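## Task

Put plate C11 into the OUT nest so it lies flat within the nest's locators and its A1 well is at the nest corner labelled A1. Plates C15, C51, C16 and C61 must be left exactly as they were. The plate must stay in place without the robot holding it, so release it and pull the gripper away at the end.

## Robot and tools

ROBOT. One four-axis SCARA-type plate handler. Its joints, from the base out, are lift (prismatic, 0.000 to 0.550 m), shoulder (-2.000 to 2.000 rad), elbow (-2.800 to 2.800 rad) and wrist yaw (-12.566 to 12.566 rad). The gripper is always level; it can only spin about the vertical. It has two rubber pads. The commanded point, end_effector_position, lies midway between the pads, about 2 to 3 cm short of the fingertips. The fingers extend along the gripper's +x axis and close along its y axis. Keep the elbow more than 0.4 rad away from 0, or the arm may fold and fault. Plates can be told apart only by their ID labels; each plate's well A1 sits at its clipped corner.

FRAMES. Reported poses use the scene frame: origin on the table surface below the arm base, +z upward, +y to the left when facing along +x. Printed hand positions may be slightly wrong, more so far from the base. Commands, however, are given in the gripper's own axes.

execute_actions. Argument actions is a list holding zero or one item; optional pictures (boolean) turns camera images on or off (they come by default). An empty list just reports the state. An item {"rows": [...], "steps": n} runs 1 to 15 control steps of 1/30 s (default 15); rows holds 1 to 15 rows, one per step, and the final row repeats if steps exceed rows. An item {"steps": n} without rows is a wait of up to 300 steps, counted from the previous result, so your thinking time uses up part of it. A rejected call sends nothing.

ROW FORMAT. Every row is one list of 5 numbers, each in [-1, 1]: dx, dy, dz, rz, opening. The first four are an offset, in the gripper's axes, from the gripper pose shown in the most recent result that reported it (if no result in this scene has shown it yet, or for the second and later calls in a single reply, from the pose at the start of the action). All rows in a call share that same base; they do not add up. Scale: 1.0 equals 0.6 m for dx, dy, dz and 180 degrees for rz; rz turns from +x toward +y. Opening is absolute, not an offset: +1 is fully open at 0.140 m, -1 is closed, which still leaves 0.066 m between the pads. A full close needs at least about 0.6 s. All-zero offsets are not a pause: they drive the hand back to the base pose. Because offsets start from the measured pose, repeating a small push against something solid does not press harder, but against something that yields it does.

CLIPPING. Each step, the target is limited to within 70 mm and 16 degrees of the measured pose, then the joints follow by damped inverse kinematics. After an action ends, the arm only continues to the last clipped pose, so a distant target may need several calls; read the result pose and send the remainder. Joint speed and acceleration are capped, and the joints slow and stop together.

move. Argument target: one row as above (same offset base and scale, opening absolute and sent at the start). Optional speed in m/s, 0.002 to 0.5, default 0.25; rotation is capped at twice that figure in rad/s. The path is a straight line lasting 0.5 to 10 s (cut short after 10 s), turning the short way. It ignores obstacles, the hand lags and may stray, and it can exceed speed, especially with the arm nearly stretched. Faster contact means a harder hit; aiming further beyond the contact means more pressing force. The result adds a move: line with an ending (done, off_target, moving, held, fault) and any limits (paced: pose clipped; held: some steps blocked, after which the arm may move abruptly), plus distance to target.

wait. Argument seconds, 0 to 10; nothing new is sent.

zoom_image. Arguments camera (cam_head_left, cam_head_right, cam_high, cam_low, cam_wrist, all 504x504) and region [x0, y0, x1, y1] in pixels from the top-left, no larger than 504 by 504.

finished_scene. Argument scene (1 or 2) closes that scene for good and reports success; the next task then appears. Always end by calling it rather than replying without a tool.

RESULTS. The state line gives end_effector_position (m) and end_effector_quat_wxyz. Joint positions lists lift, shoulder, elbow, wrist yaw, then pad gap in metres. grip_measured is the finger opening on the command scale; readings may be off by about 1 mm, consistently. "pose unreachable" means a clearance check altered or blocked a command; HELD flags steps not (fully) sent. "Hand target" shows where the controller is heading. The simulation keeps running while you think.

GRIPPING. To hold a plate, command an opening roughly 0.04 below grip_measured; a smaller margin holds more gently. Pads push up to about 18 N each; closing quickly can squeeze harder and may even spring the fingers open. Held parts are occasionally jerked briefly.

CAUTIONS. Exceeding a joint load limit (lift 54.6 N, shoulder 8.19 N m, elbow 4.09 N m, wrist yaw 1.36 N m, held weight included) halts the arm for 10 s and drops the rest of the call. Holding loads heats motors: MOTOR HOT appears at 85 °C, and at 100 °C an OVER-TEMPERATURE FAULT brakes the arm until cool. Never knock anything off the table; avoid dropping, slipping, slamming, hard impacts and heavy pushing, and do not disturb the other plates. Finish with the plate resting on its own, fingers open and the gripper moved away.

Each tool is called after "Request:" by a JSON object that holds its "fn" and its "kwargs".

## Session

Request:
{"fn": "execute_actions", "kwargs": {"actions": []}}

Scene clock: 0.00 s of 7200.00 s.
end_effector_position=(+0.5898, -0.4129, +0.0648) grip_measured=+0.99 end_effector_quat_wxyz=(+0.918, +0.000, +0.000, -0.397)
Joint positions: [ 0.06  -0.275  2.053 -2.594  0.14 ]
Motor temperatures (°C, as the motors report them): [36 30 28 30]
Hand target: +0.590, -0.413, +0.065; +0.918, +0.000, +0.000, -0.397

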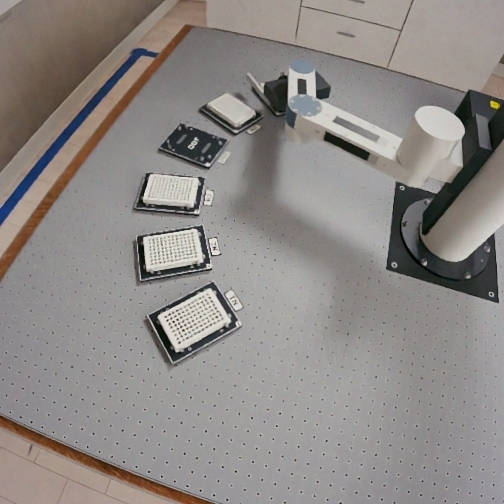

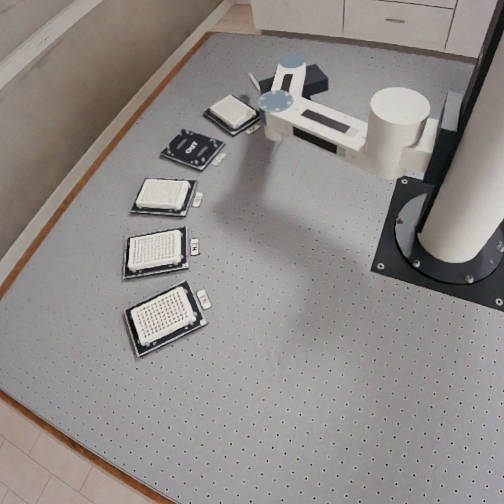

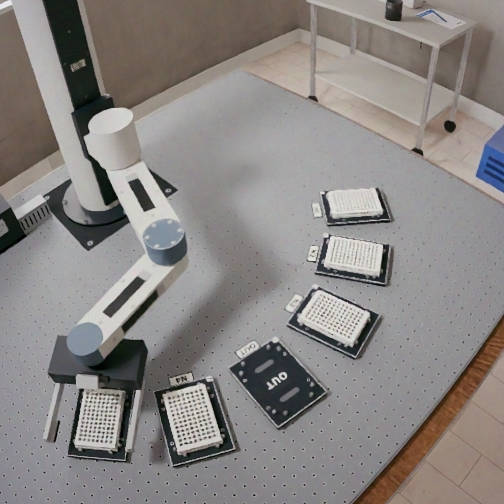

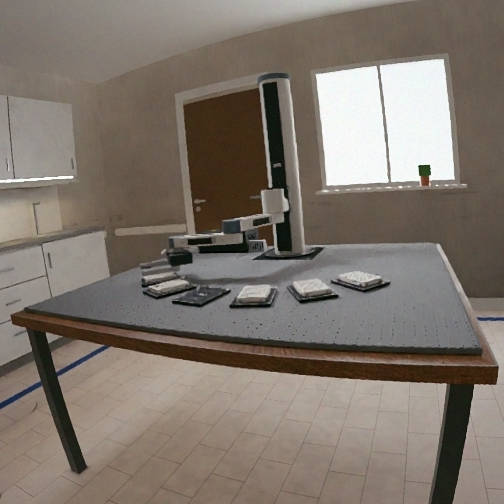

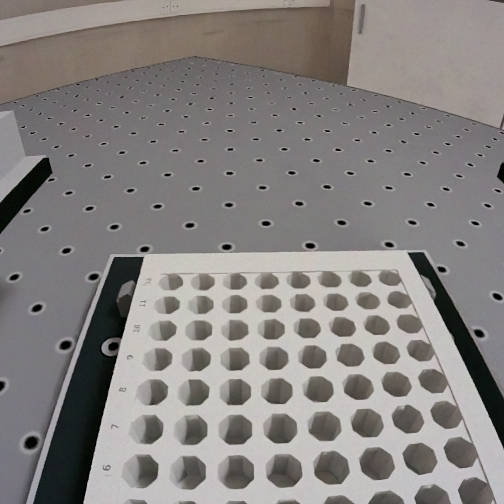

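Request:
{"fn": "move", "kwargs": {"target": [-0.446, 0.078, 0.225, 0.0656, 1], "speed": 0.4}}

Request:
{"fn": "zoom_image", "kwargs": {"camera": "cam_wrist", "region": [0, 180, 504, 360]}}

Scene clock: 5.13 s of 7200.00 s.
end_effector_position=(+0.4407, -0.1857, +0.1998) grip_measured=+0.99 end_effector_quat_wxyz=(+0.954, +0.000, +0.000, -0.300)
Joint positions: [ 0.195  0.401  0.708 -1.72   0.14 ]
Motor temperatures (°C, as the motors report them): [36 30 28 30]
Hand target: +0.441, -0.186, +0.200; +0.954, +0.000, +0.000, -0.300
Off the commanded pose: 0.000 m, 0 deg.
After step 90, 0.90 s passed at rest.
move: done

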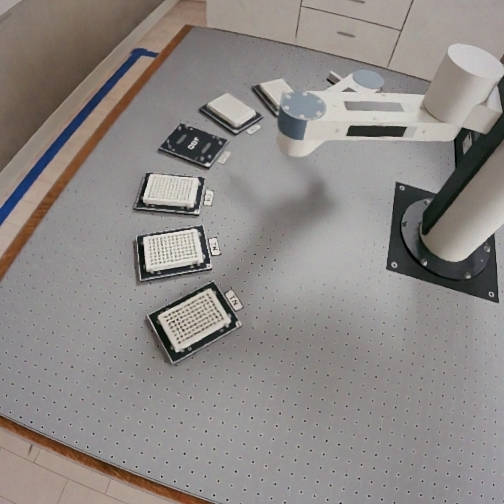

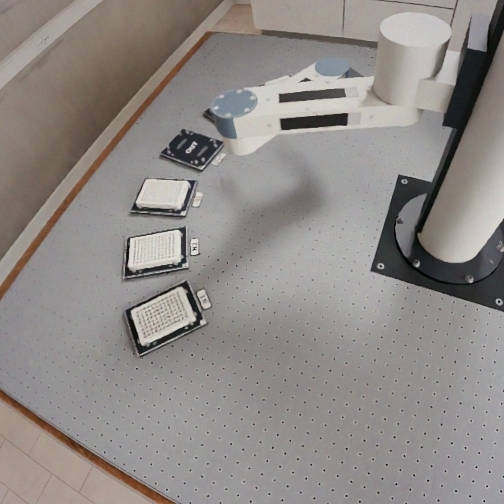

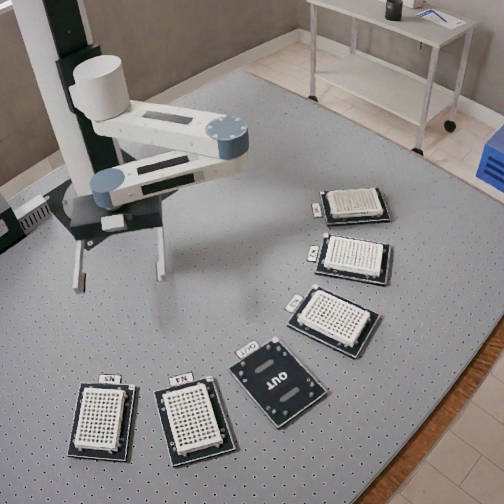

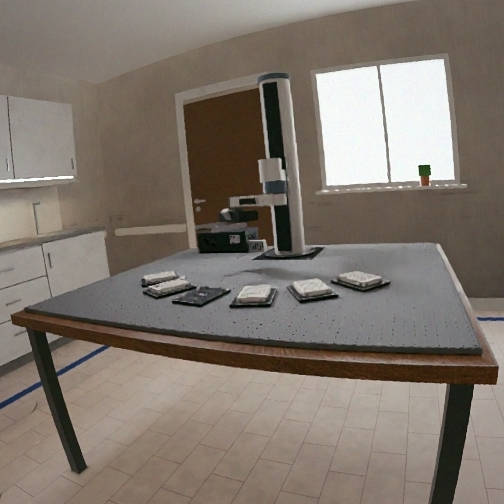

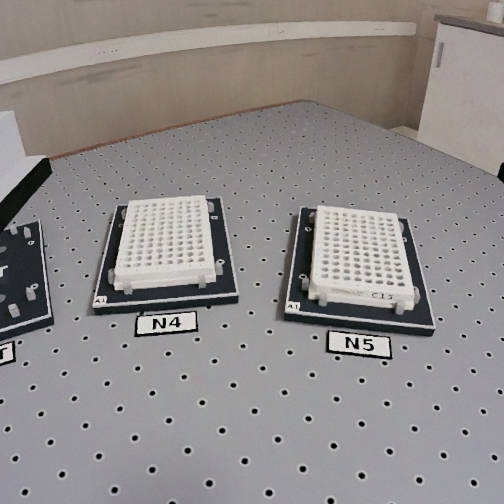

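Region (0, 180, 504, 360) of cam_wrist's 504x504 image, scaled by 1.000; it fills the top 180 rows of this view, and the rest is white.

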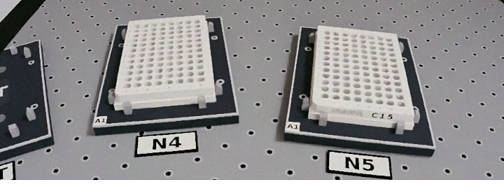

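Request:
{"fn": "zoom_image", "kwargs": {"camera": "cam_low", "region": [135, 265, 400, 315]}}

Request:
{"fn": "zoom_image", "kwargs": {"camera": "cam_high", "region": [150, 370, 250, 475]}}

Request:
{"fn": "move", "kwargs": {"target": [-0.2, 0.43, 0, 0.3, 1], "speed": 0.4}}

Request:
{"fn": "zoom_image", "kwargs": {"camera": "cam_wrist", "region": [0, 180, 504, 360]}}

Region (135, 265, 400, 315) of cam_low's 504x504 image, scaled by 1.902, with more detail than that image has; it fills the top 95 rows of this view, and the rest is white.

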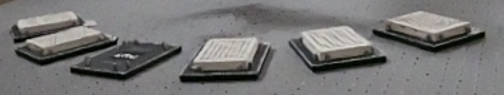

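Region (150, 370, 250, 475) of cam_high's 504x504 image, scaled by 4.800, with more detail than that image has; it fills the left 480 columns of this view, and the rest is white.

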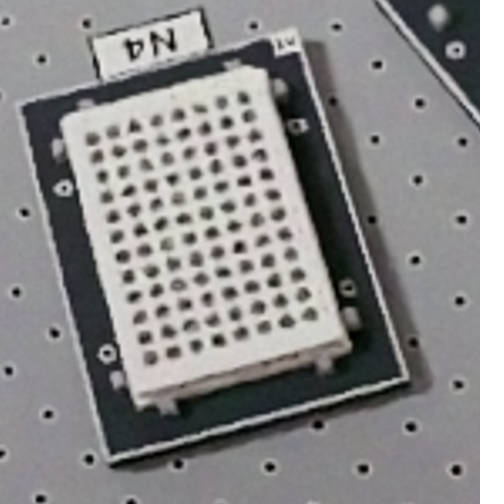

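Scene clock: 18.90 s of 7200.00 s.
end_effector_position=(+0.4903, +0.0946, +0.1998) grip_measured=+0.99 end_effector_quat_wxyz=(+0.986, +0.000, +0.000, +0.166)
Joint positions: [ 0.195  1.268  0.73  -1.665  0.14 ]
Motor temperatures (°C, as the motors report them): [36 30 28 30]
Hand target: +0.490, +0.094, +0.200; +0.986, +0.000, +0.000, +0.165
Off the commanded pose: 0.000 m, 0 deg.
After step 90, 9.17 s passed at rest.
move: done

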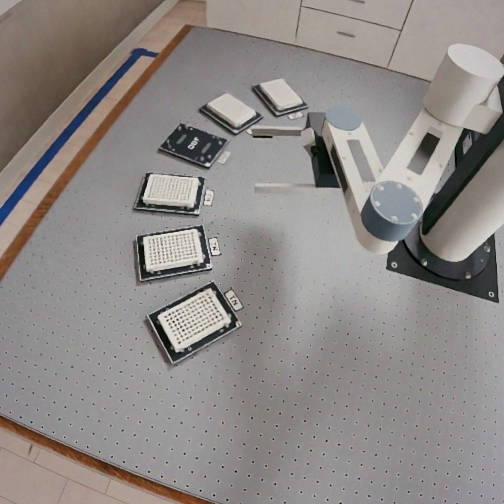

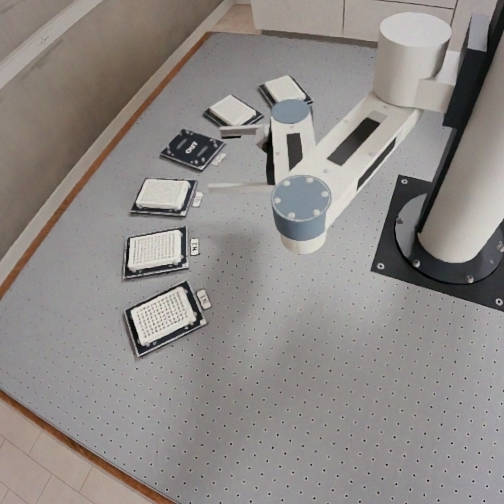

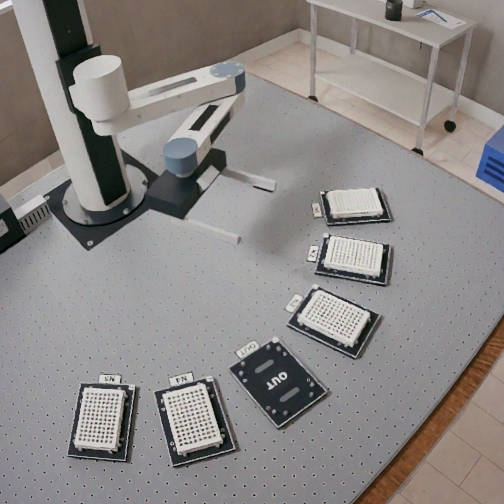

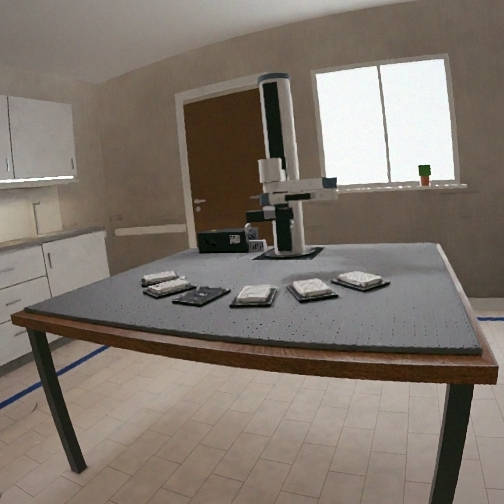

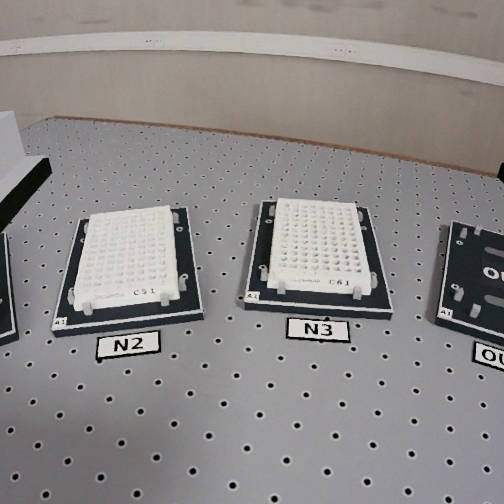

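Region (0, 180, 504, 360) of cam_wrist's 504x504 image, scaled by 1.000; it fills the top 180 rows of this view, and the rest is white.

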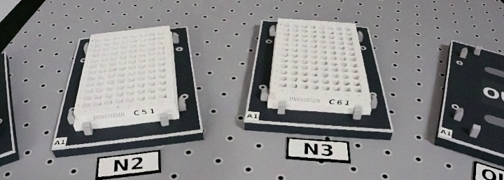

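Request:
{"fn": "move", "kwargs": {"target": [-0.042, 0.234, 0, 0.139, 1], "speed": 0.4}}

Request:
{"fn": "zoom_image", "kwargs": {"camera": "cam_wrist", "region": [50, 170, 350, 360]}}

Scene clock: 27.10 s of 7200.00 s.
end_effector_position=(+0.4206, +0.2193, +0.1998) grip_measured=+0.99 end_effector_quat_wxyz=(+0.927, +0.000, +0.000, +0.376)
Joint positions: [ 0.195  1.705  0.73  -1.665  0.14 ]
Motor temperatures (°C, as the motors report them): [36 30 28 30]
Hand target: +0.421, +0.219, +0.200; +0.927, +0.000, +0.000, +0.376
Off the commanded pose: 0.000 m, 0 deg.
After step 90, 4.23 s passed at rest.
move: done

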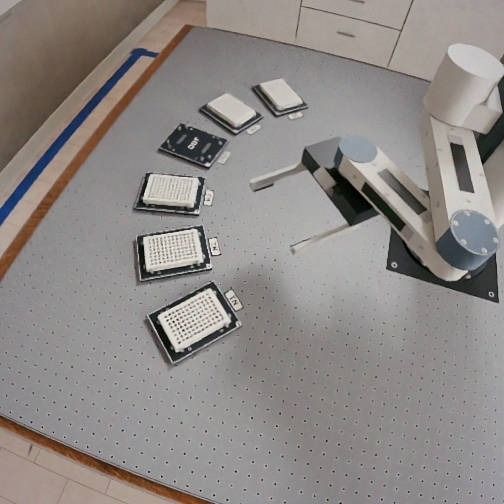

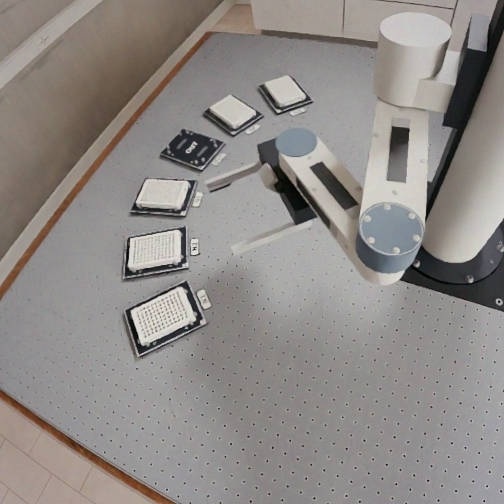

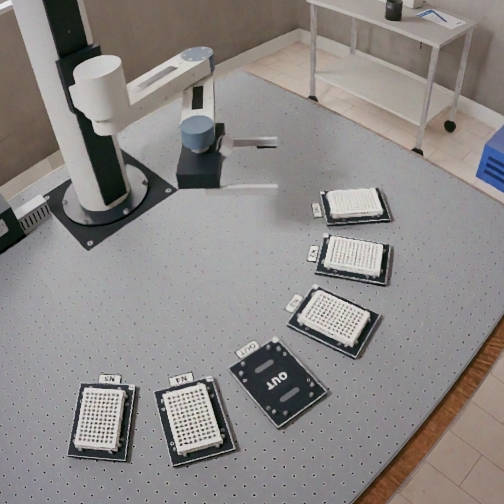

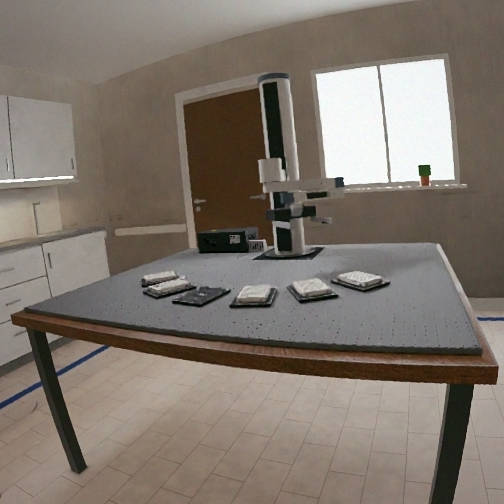

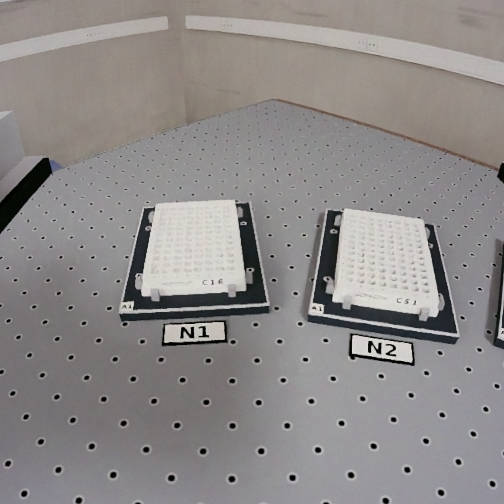

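Region (50, 170, 350, 360) of cam_wrist's 504x504 image, scaled by 1.680, with more detail than that image has; it fills the top 319 rows of this view, and the rest is white.

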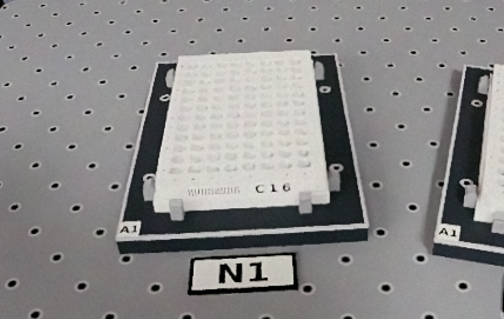

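Request:
{"fn": "move", "kwargs": {"target": [-0.265, -0.7435, -0.083, -0.39, 1], "speed": 0.4}}

Request:
{"fn": "zoom_image", "kwargs": {"camera": "cam_wrist", "region": [120, 225, 420, 495]}}

Scene clock: 36.37 s of 7200.00 s.
end_effector_position=(+0.6170, -0.2118, +0.1500) grip_measured=+0.99 end_effector_quat_wxyz=(+0.974, +0.000, +0.000, -0.225)
Joint positions: [ 0.145  0.307  1.471 -2.232  0.14 ]
Motor temperatures (°C, as the motors report them): [36 30 28 30]
Hand target: +0.617, -0.212, +0.150; +0.974, +0.000, +0.000, -0.225
Off the commanded pose: 0.000 m, 0 deg.
After step 90, 4.30 s passed at rest.
move: done

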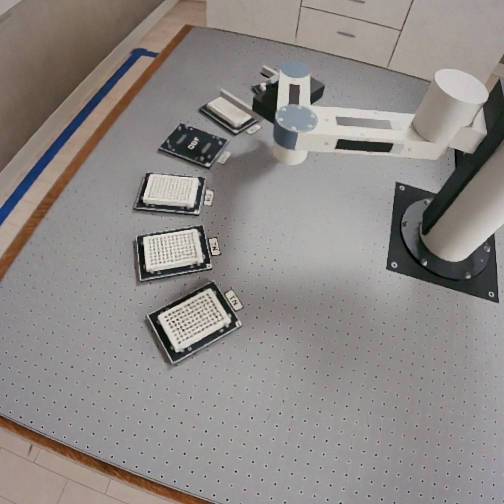

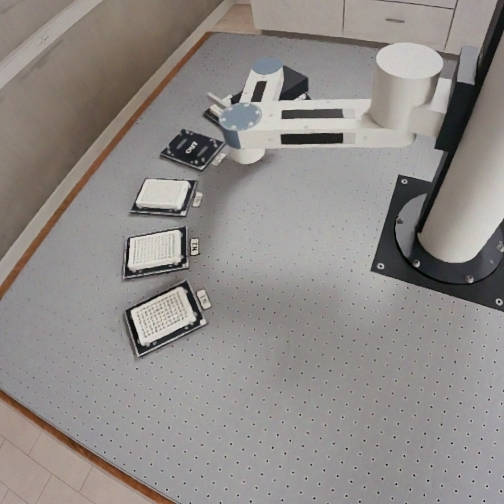

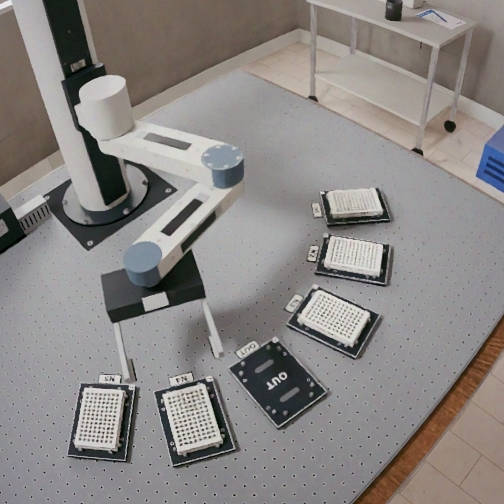

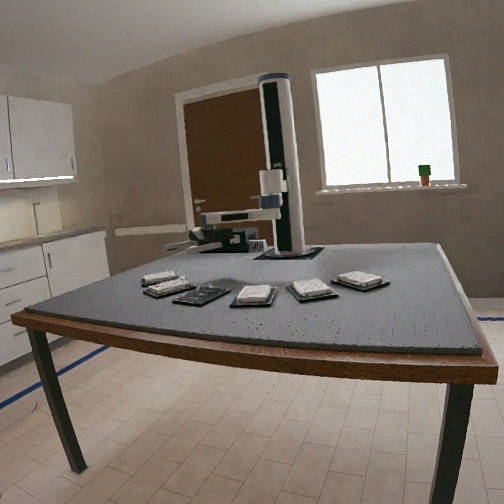

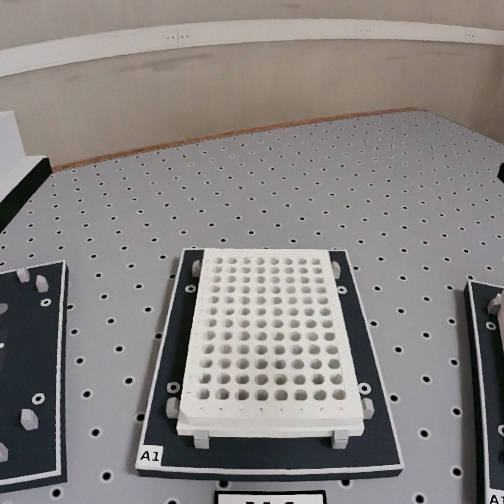

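Region (120, 225, 420, 495) of cam_wrist's 504x504 image, scaled by 1.680, with more detail than that image has; it fills the top 454 rows of this view, and the rest is white.

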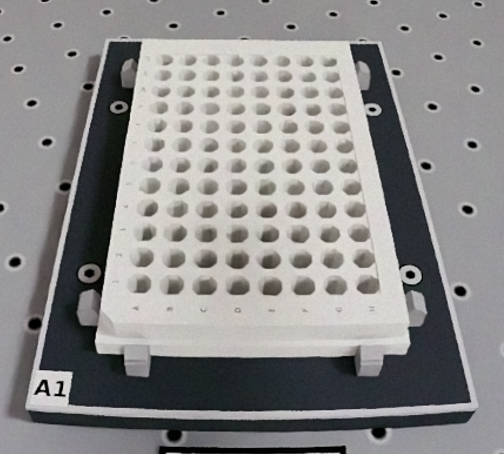

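Request:
{"fn": "move", "kwargs": {"target": [0.115, -0.0023, -0.15, -0.0056, 0.3], "speed": 0.25}}

Scene clock: 43.40 s of 7200.00 s.
end_effector_position=(+0.6784, -0.2433, +0.0600) grip_measured=+0.30 end_effector_quat_wxyz=(+0.972, +0.000, +0.000, -0.233)
Joint positions: [ 0.055  0.136  1.871 -2.478  0.114]
Motor temperatures (°C, as the motors report them): [36 30 28 30]
Hand target: +0.678, -0.243, +0.060; +0.972, +0.000, +0.000, -0.234
Off the commanded pose: 0.000 m, 0 deg.
After step 90, 3.20 s passed at rest.
move: done

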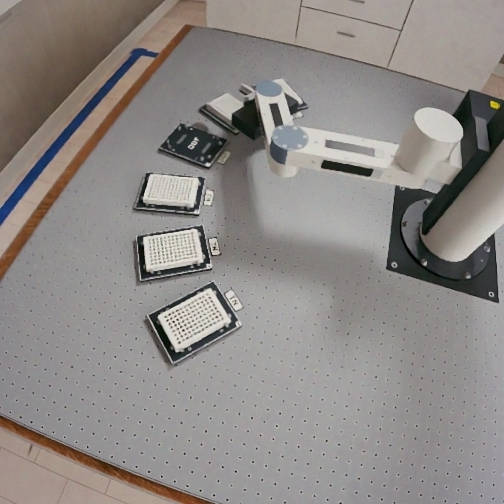

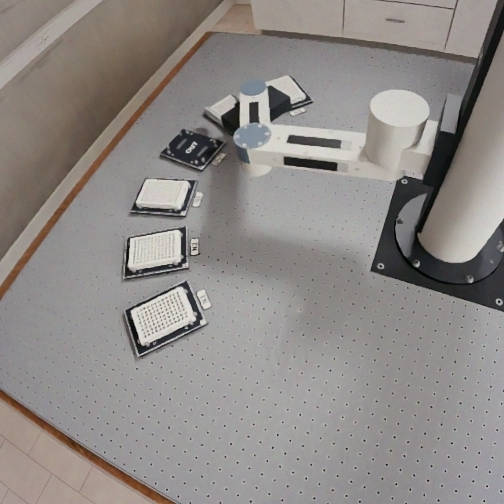

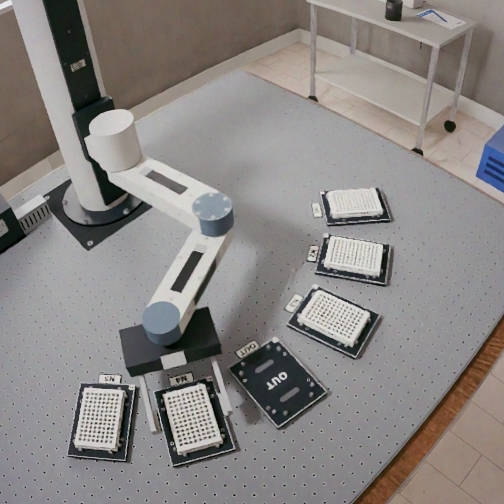

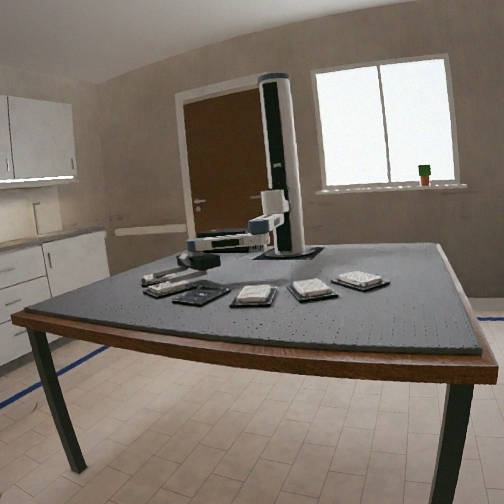

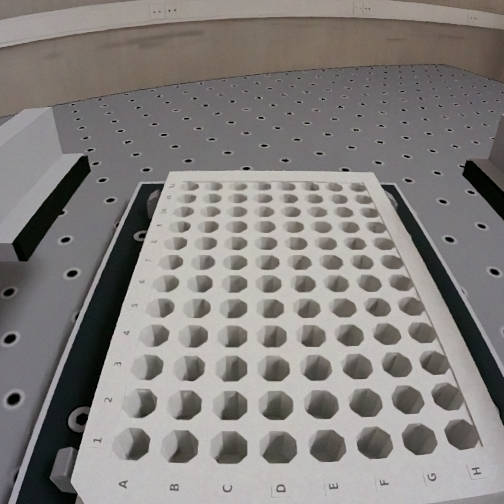

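Request:
{"fn": "move", "kwargs": {"target": [-0.002, -0.0012, -0.0505, 0, 0.3], "speed": 0.1}}

Request:
{"fn": "execute_actions", "kwargs": {"actions": [{"rows": [[0,0,0,0,-0.40]], "steps": 15}], "pictures": false}}

Request:
{"fn": "execute_actions", "kwargs": {"actions": [{"rows": [[0,0,0,0,-0.52]], "steps": 15}]}}

Scene clock: 50.17 s of 7200.00 s.
end_effector_position=(+0.6770, -0.2435, +0.0296) grip_measured=+0.30 end_effector_quat_wxyz=(+0.972, +0.000, +0.000, -0.234)
Joint positions: [ 0.025  0.137  1.863 -2.472  0.114]
Motor temperatures (°C, as the motors report them): [36 30 28 30]
Hand target: +0.677, -0.243, +0.030; +0.972, +0.000, +0.000, -0.233
Off the commanded pose: 0.000 m, 0 deg.
After step 90, 3.07 s passed at rest.
move: done

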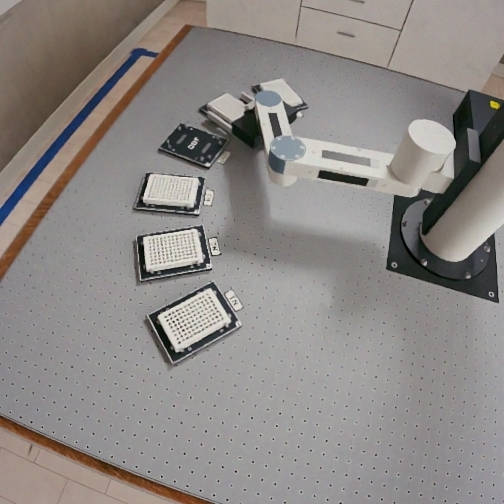

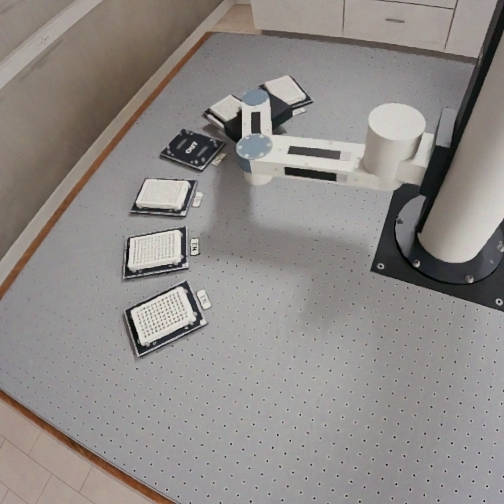

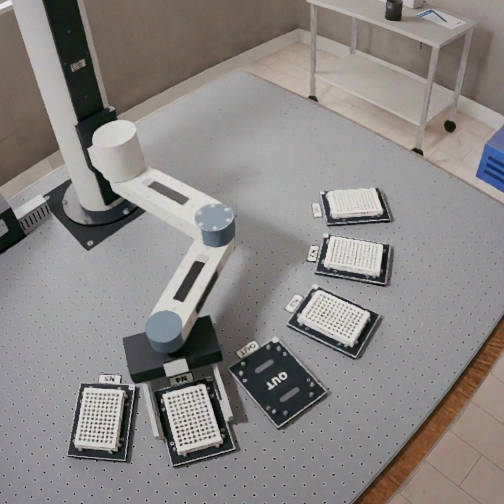

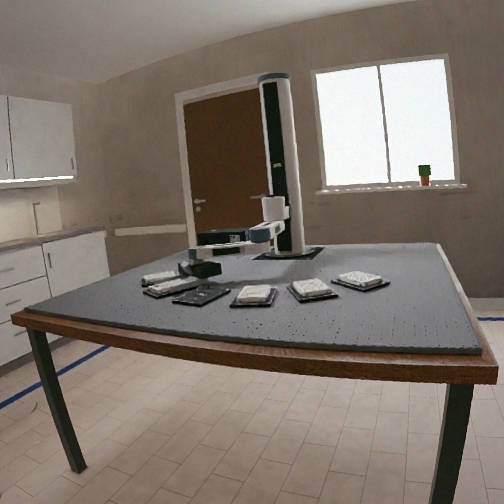

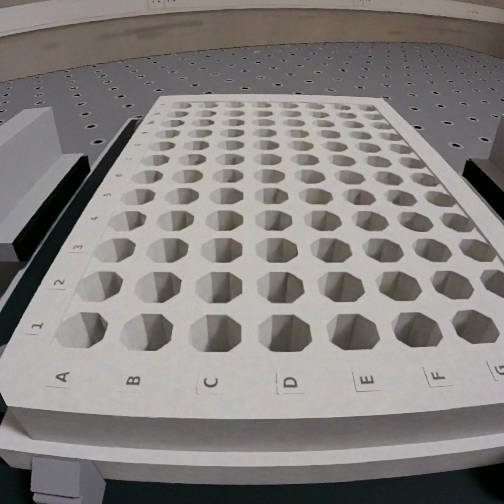

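Scene clock: 50.67 s of 7200.00 s.
end_effector_position=(+0.6770, -0.2435, +0.0296) grip_measured=-0.40 end_effector_quat_wxyz=(+0.972, +0.000, +0.000, -0.234)
Joint positions: [ 0.025  0.137  1.863 -2.472  0.088]
Motor temperatures (°C, as the motors report them): [36 30 28 30]
Hand target: +0.677, -0.243, +0.030; +0.972, +0.000, +0.000, -0.234
Off the commanded pose: 0.000 m, 0 deg.
Steps of this call (steps 1 to 15: all 15 steps of this action). Readings (end_effector_position):
1: (+0.6770, -0.2435, +0.0296)
2: (+0.6770, -0.2435, +0.0296)
4: (+0.6770, -0.2435, +0.0296)
8: (+0.6770, -0.2435, +0.0296)
15: the state above

Scene clock: 51.17 s of 7200.00 s.
end_effector_position=(+0.6771, -0.2434, +0.0296) grip_measured=-0.49 end_effector_quat_wxyz=(+0.972, +0.000, +0.000, -0.233)
Joint positions: [ 0.025  0.137  1.863 -2.472  0.085]
Motor temperatures (°C, as the motors report them): [36 30 28 30]
Hand target: +0.677, -0.243, +0.030; +0.972, +0.000, +0.000, -0.234
Off the commanded pose: 0.000 m, 0 deg.
Steps of this call (steps 1 to 15: all 15 steps of this action). Readings (end_effector_position):
1: (+0.6771, -0.2435, +0.0296)
2: (+0.6771, -0.2434, +0.0296)
4: (+0.6771, -0.2434, +0.0296)
8: (+0.6771, -0.2434, +0.0296)
15: the state above

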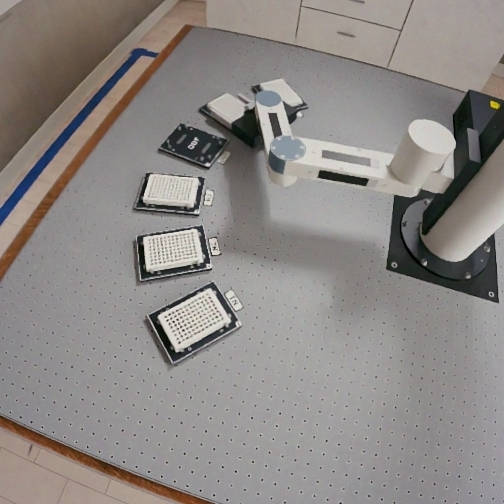

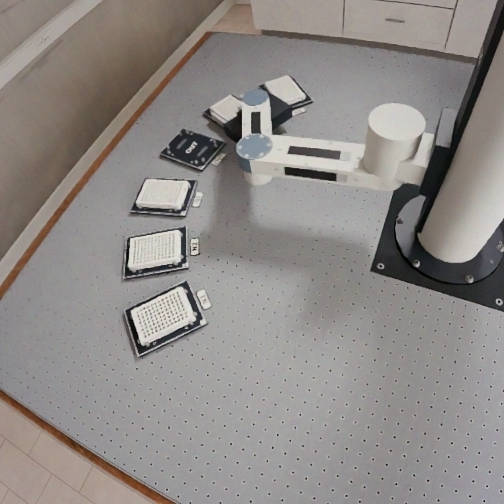

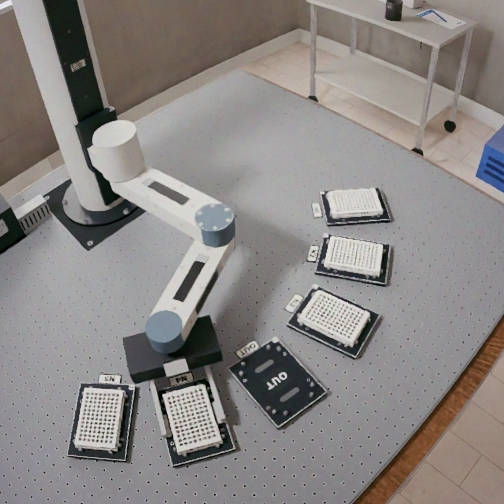

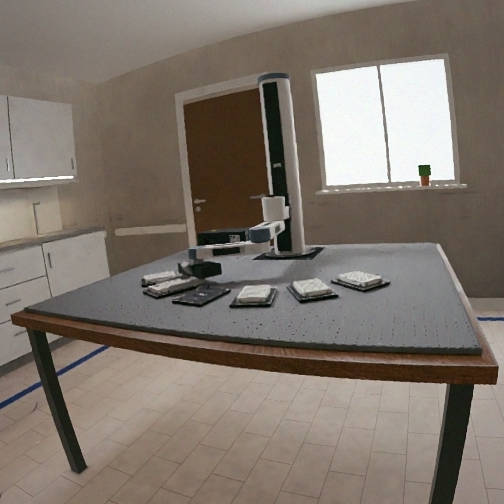

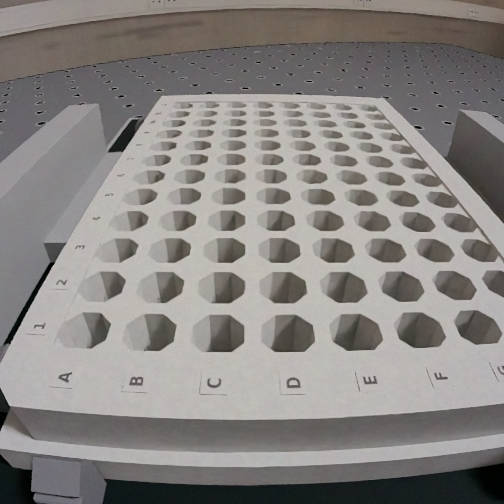

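Request:
{"fn": "move", "kwargs": {"target": [0, 0, 0.09, 0, -0.535], "speed": 0.1}}

Request:
{"fn": "zoom_image", "kwargs": {"camera": "cam_wrist", "region": [0, 424, 504, 504]}}

Request:
{"fn": "move", "kwargs": {"target": [-0.0427, 0.2974, 0, 0.1056, -0.535], "speed": 0.2}}

Request:
{"fn": "zoom_image", "kwargs": {"camera": "cam_wrist", "region": [0, 424, 504, 504]}}

Scene clock: 59.37 s of 7200.00 s.
end_effector_position=(+0.6771, -0.2434, +0.0837) grip_measured=-0.49 end_effector_quat_wxyz=(+0.972, +0.000, +0.000, -0.233)
Joint positions: [ 0.079  0.137  1.863 -2.472  0.085]
Motor temperatures (°C, as the motors report them): [36 30 28 30]
Hand target: +0.677, -0.243, +0.084; +0.972, +0.000, +0.000, -0.233
Off the commanded pose: 0.000 m, 0 deg.
After step 90, 4.37 s passed at rest.
move: done

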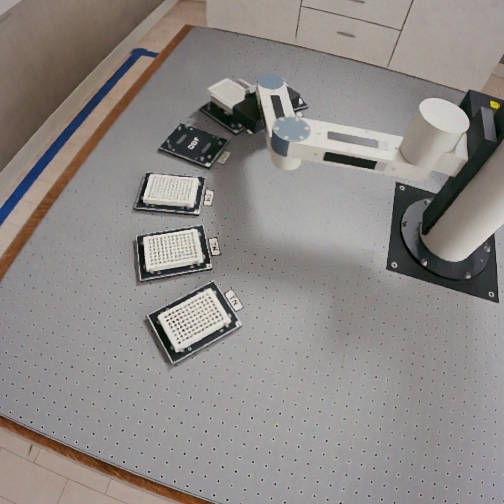

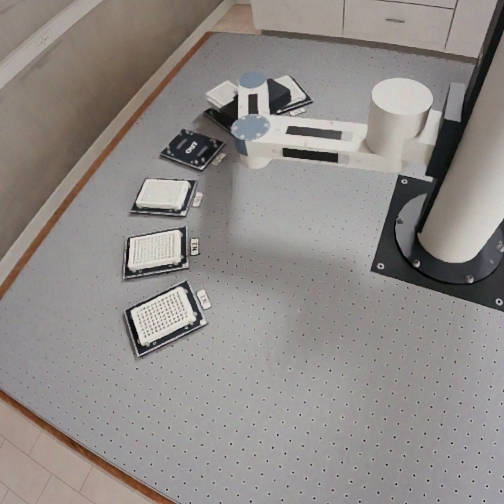

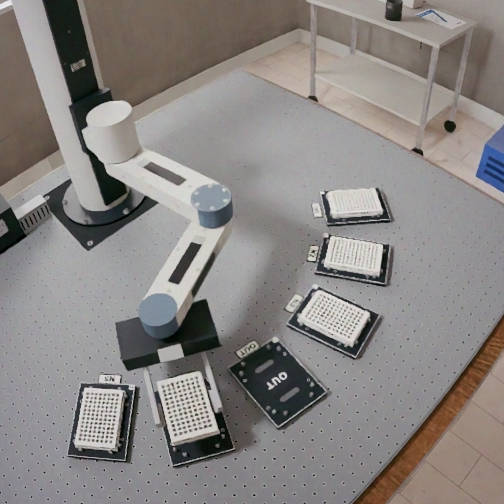

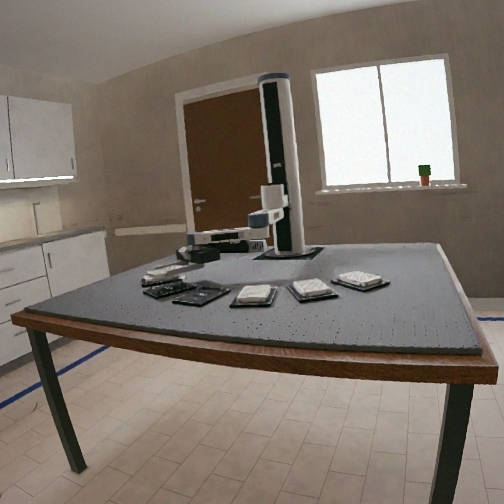

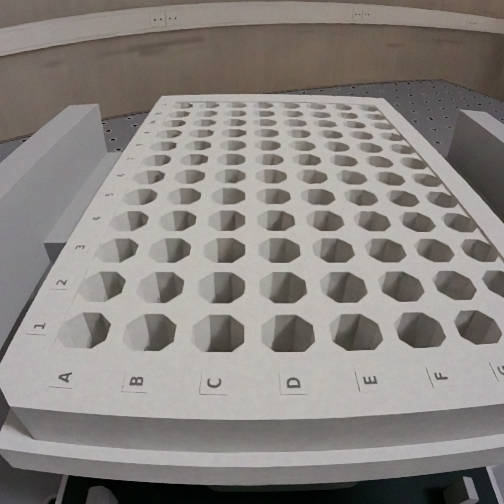

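Region (0, 424, 504, 504) of cam_wrist's 504x504 image, scaled by 1.000; it fills the top 80 rows of this view, and the rest is white.

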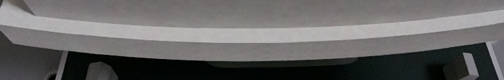

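Scene clock: 60.57 s of 7200.00 s.
end_effector_position=(+0.7355, -0.0726, +0.0837) grip_measured=-0.49 end_effector_quat_wxyz=(+0.998, +0.000, +0.000, -0.069)
Joint positions: [ 0.079  0.436  1.91  -2.485  0.085]
Motor temperatures (°C, as the motors report them): [36 30 28 30]
Hand target: +0.735, -0.073, +0.084; +0.998, +0.000, +0.000, -0.070
Off the commanded pose: 0.000 m, 0 deg.
move: done

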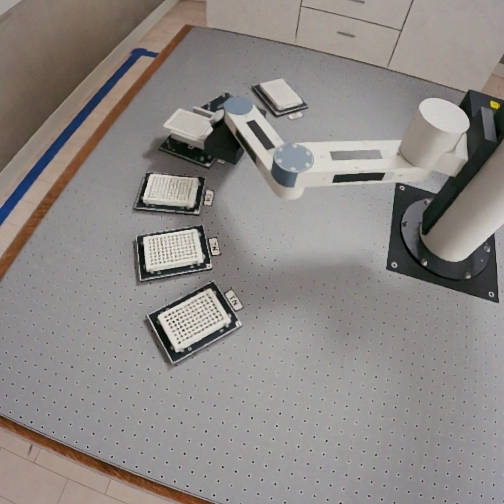

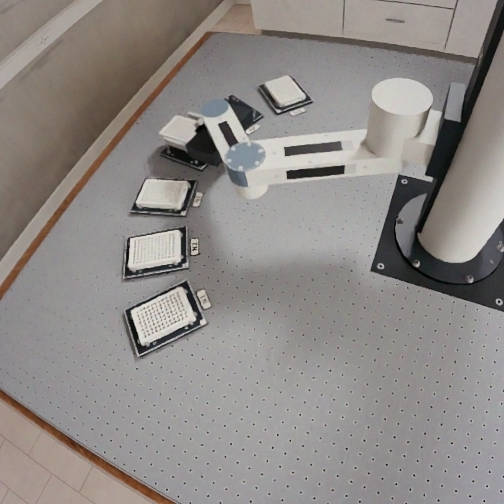

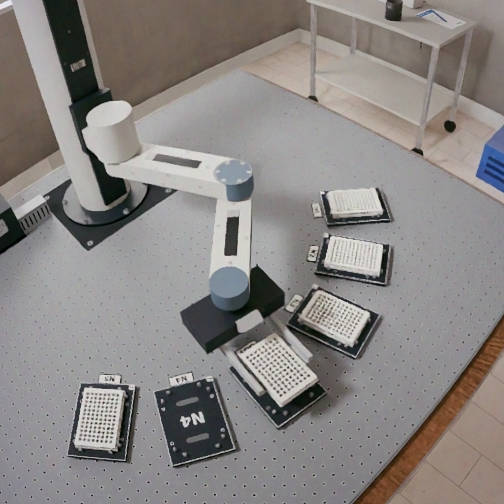

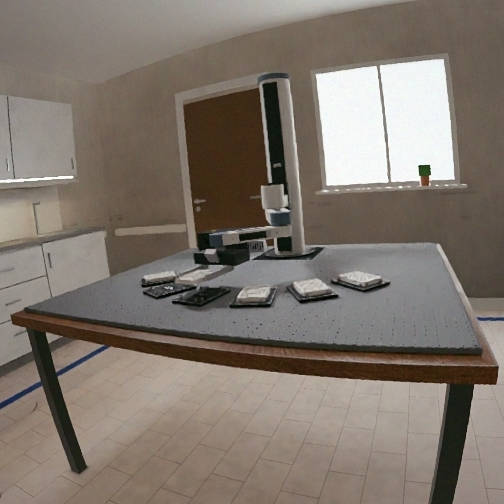

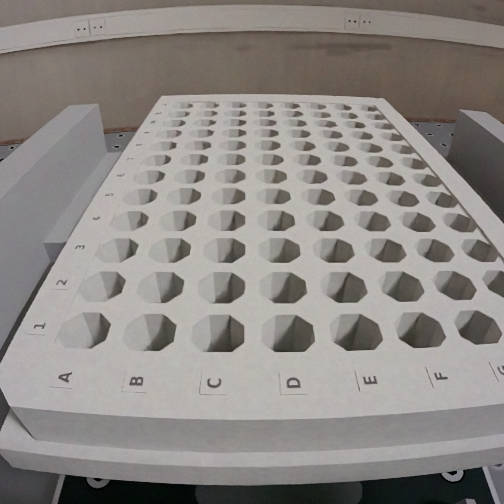

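Region (0, 424, 504, 504) of cam_wrist's 504x504 image, scaled by 1.000; it fills the top 80 rows of this view, and the rest is white.

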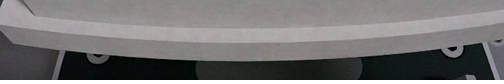

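Request:
{"fn": "move", "kwargs": {"target": [-0.0112, 0.0028, 0, 0, -0.535], "speed": 0.08}}

Request:
{"fn": "zoom_image", "kwargs": {"camera": "cam_wrist", "region": [0, 424, 504, 504]}}

Scene clock: 67.30 s of 7200.00 s.
end_effector_position=(+0.7291, -0.0700, +0.0836) grip_measured=-0.49 end_effector_quat_wxyz=(+0.998, +0.000, +0.000, -0.069)
Joint positions: [ 0.079  0.459  1.866 -2.465  0.085]
Motor temperatures (°C, as the motors report them): [36 30 28 30]
Hand target: +0.729, -0.070, +0.084; +0.998, +0.000, +0.000, -0.069
Off the commanded pose: 0.000 m, 0 deg.
After step 100, 2.70 s passed at rest.
move: done

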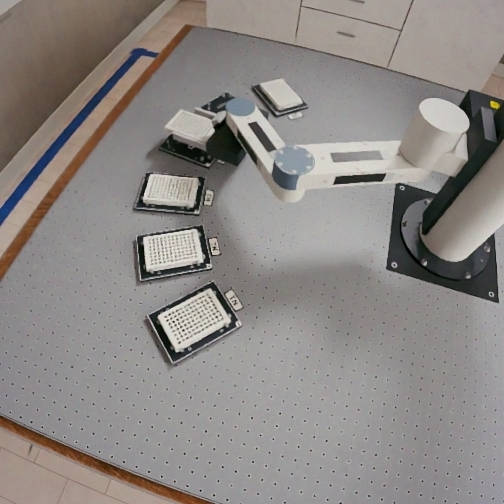

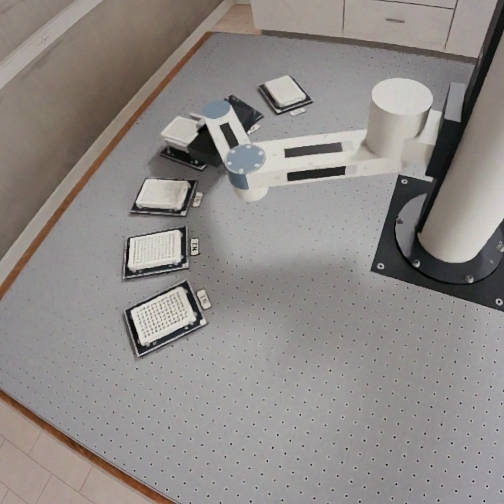

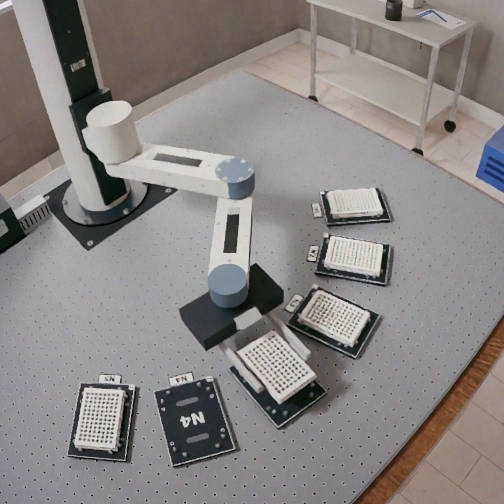

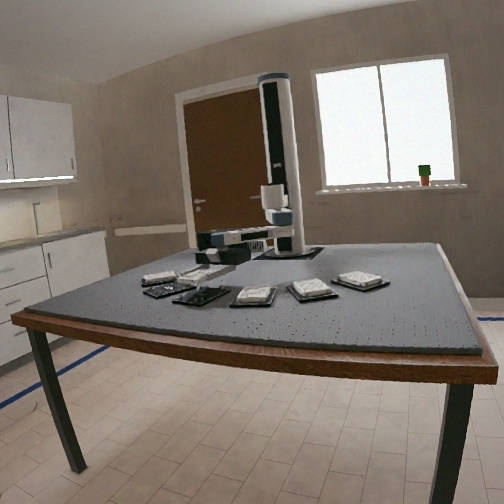

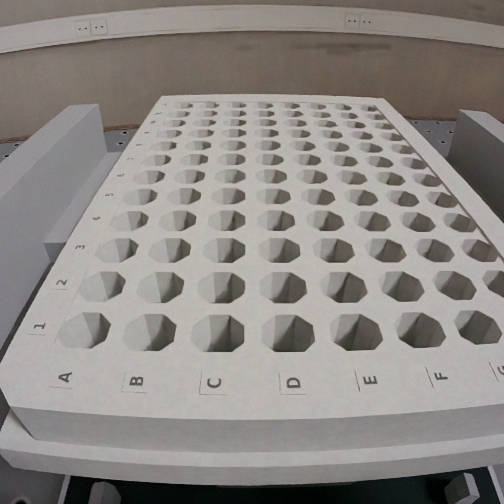

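Region (0, 424, 504, 504) of cam_wrist's 504x504 image, scaled by 1.000; it fills the top 80 rows of this view, and the rest is white.

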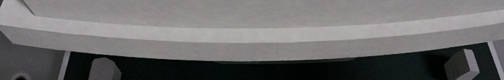

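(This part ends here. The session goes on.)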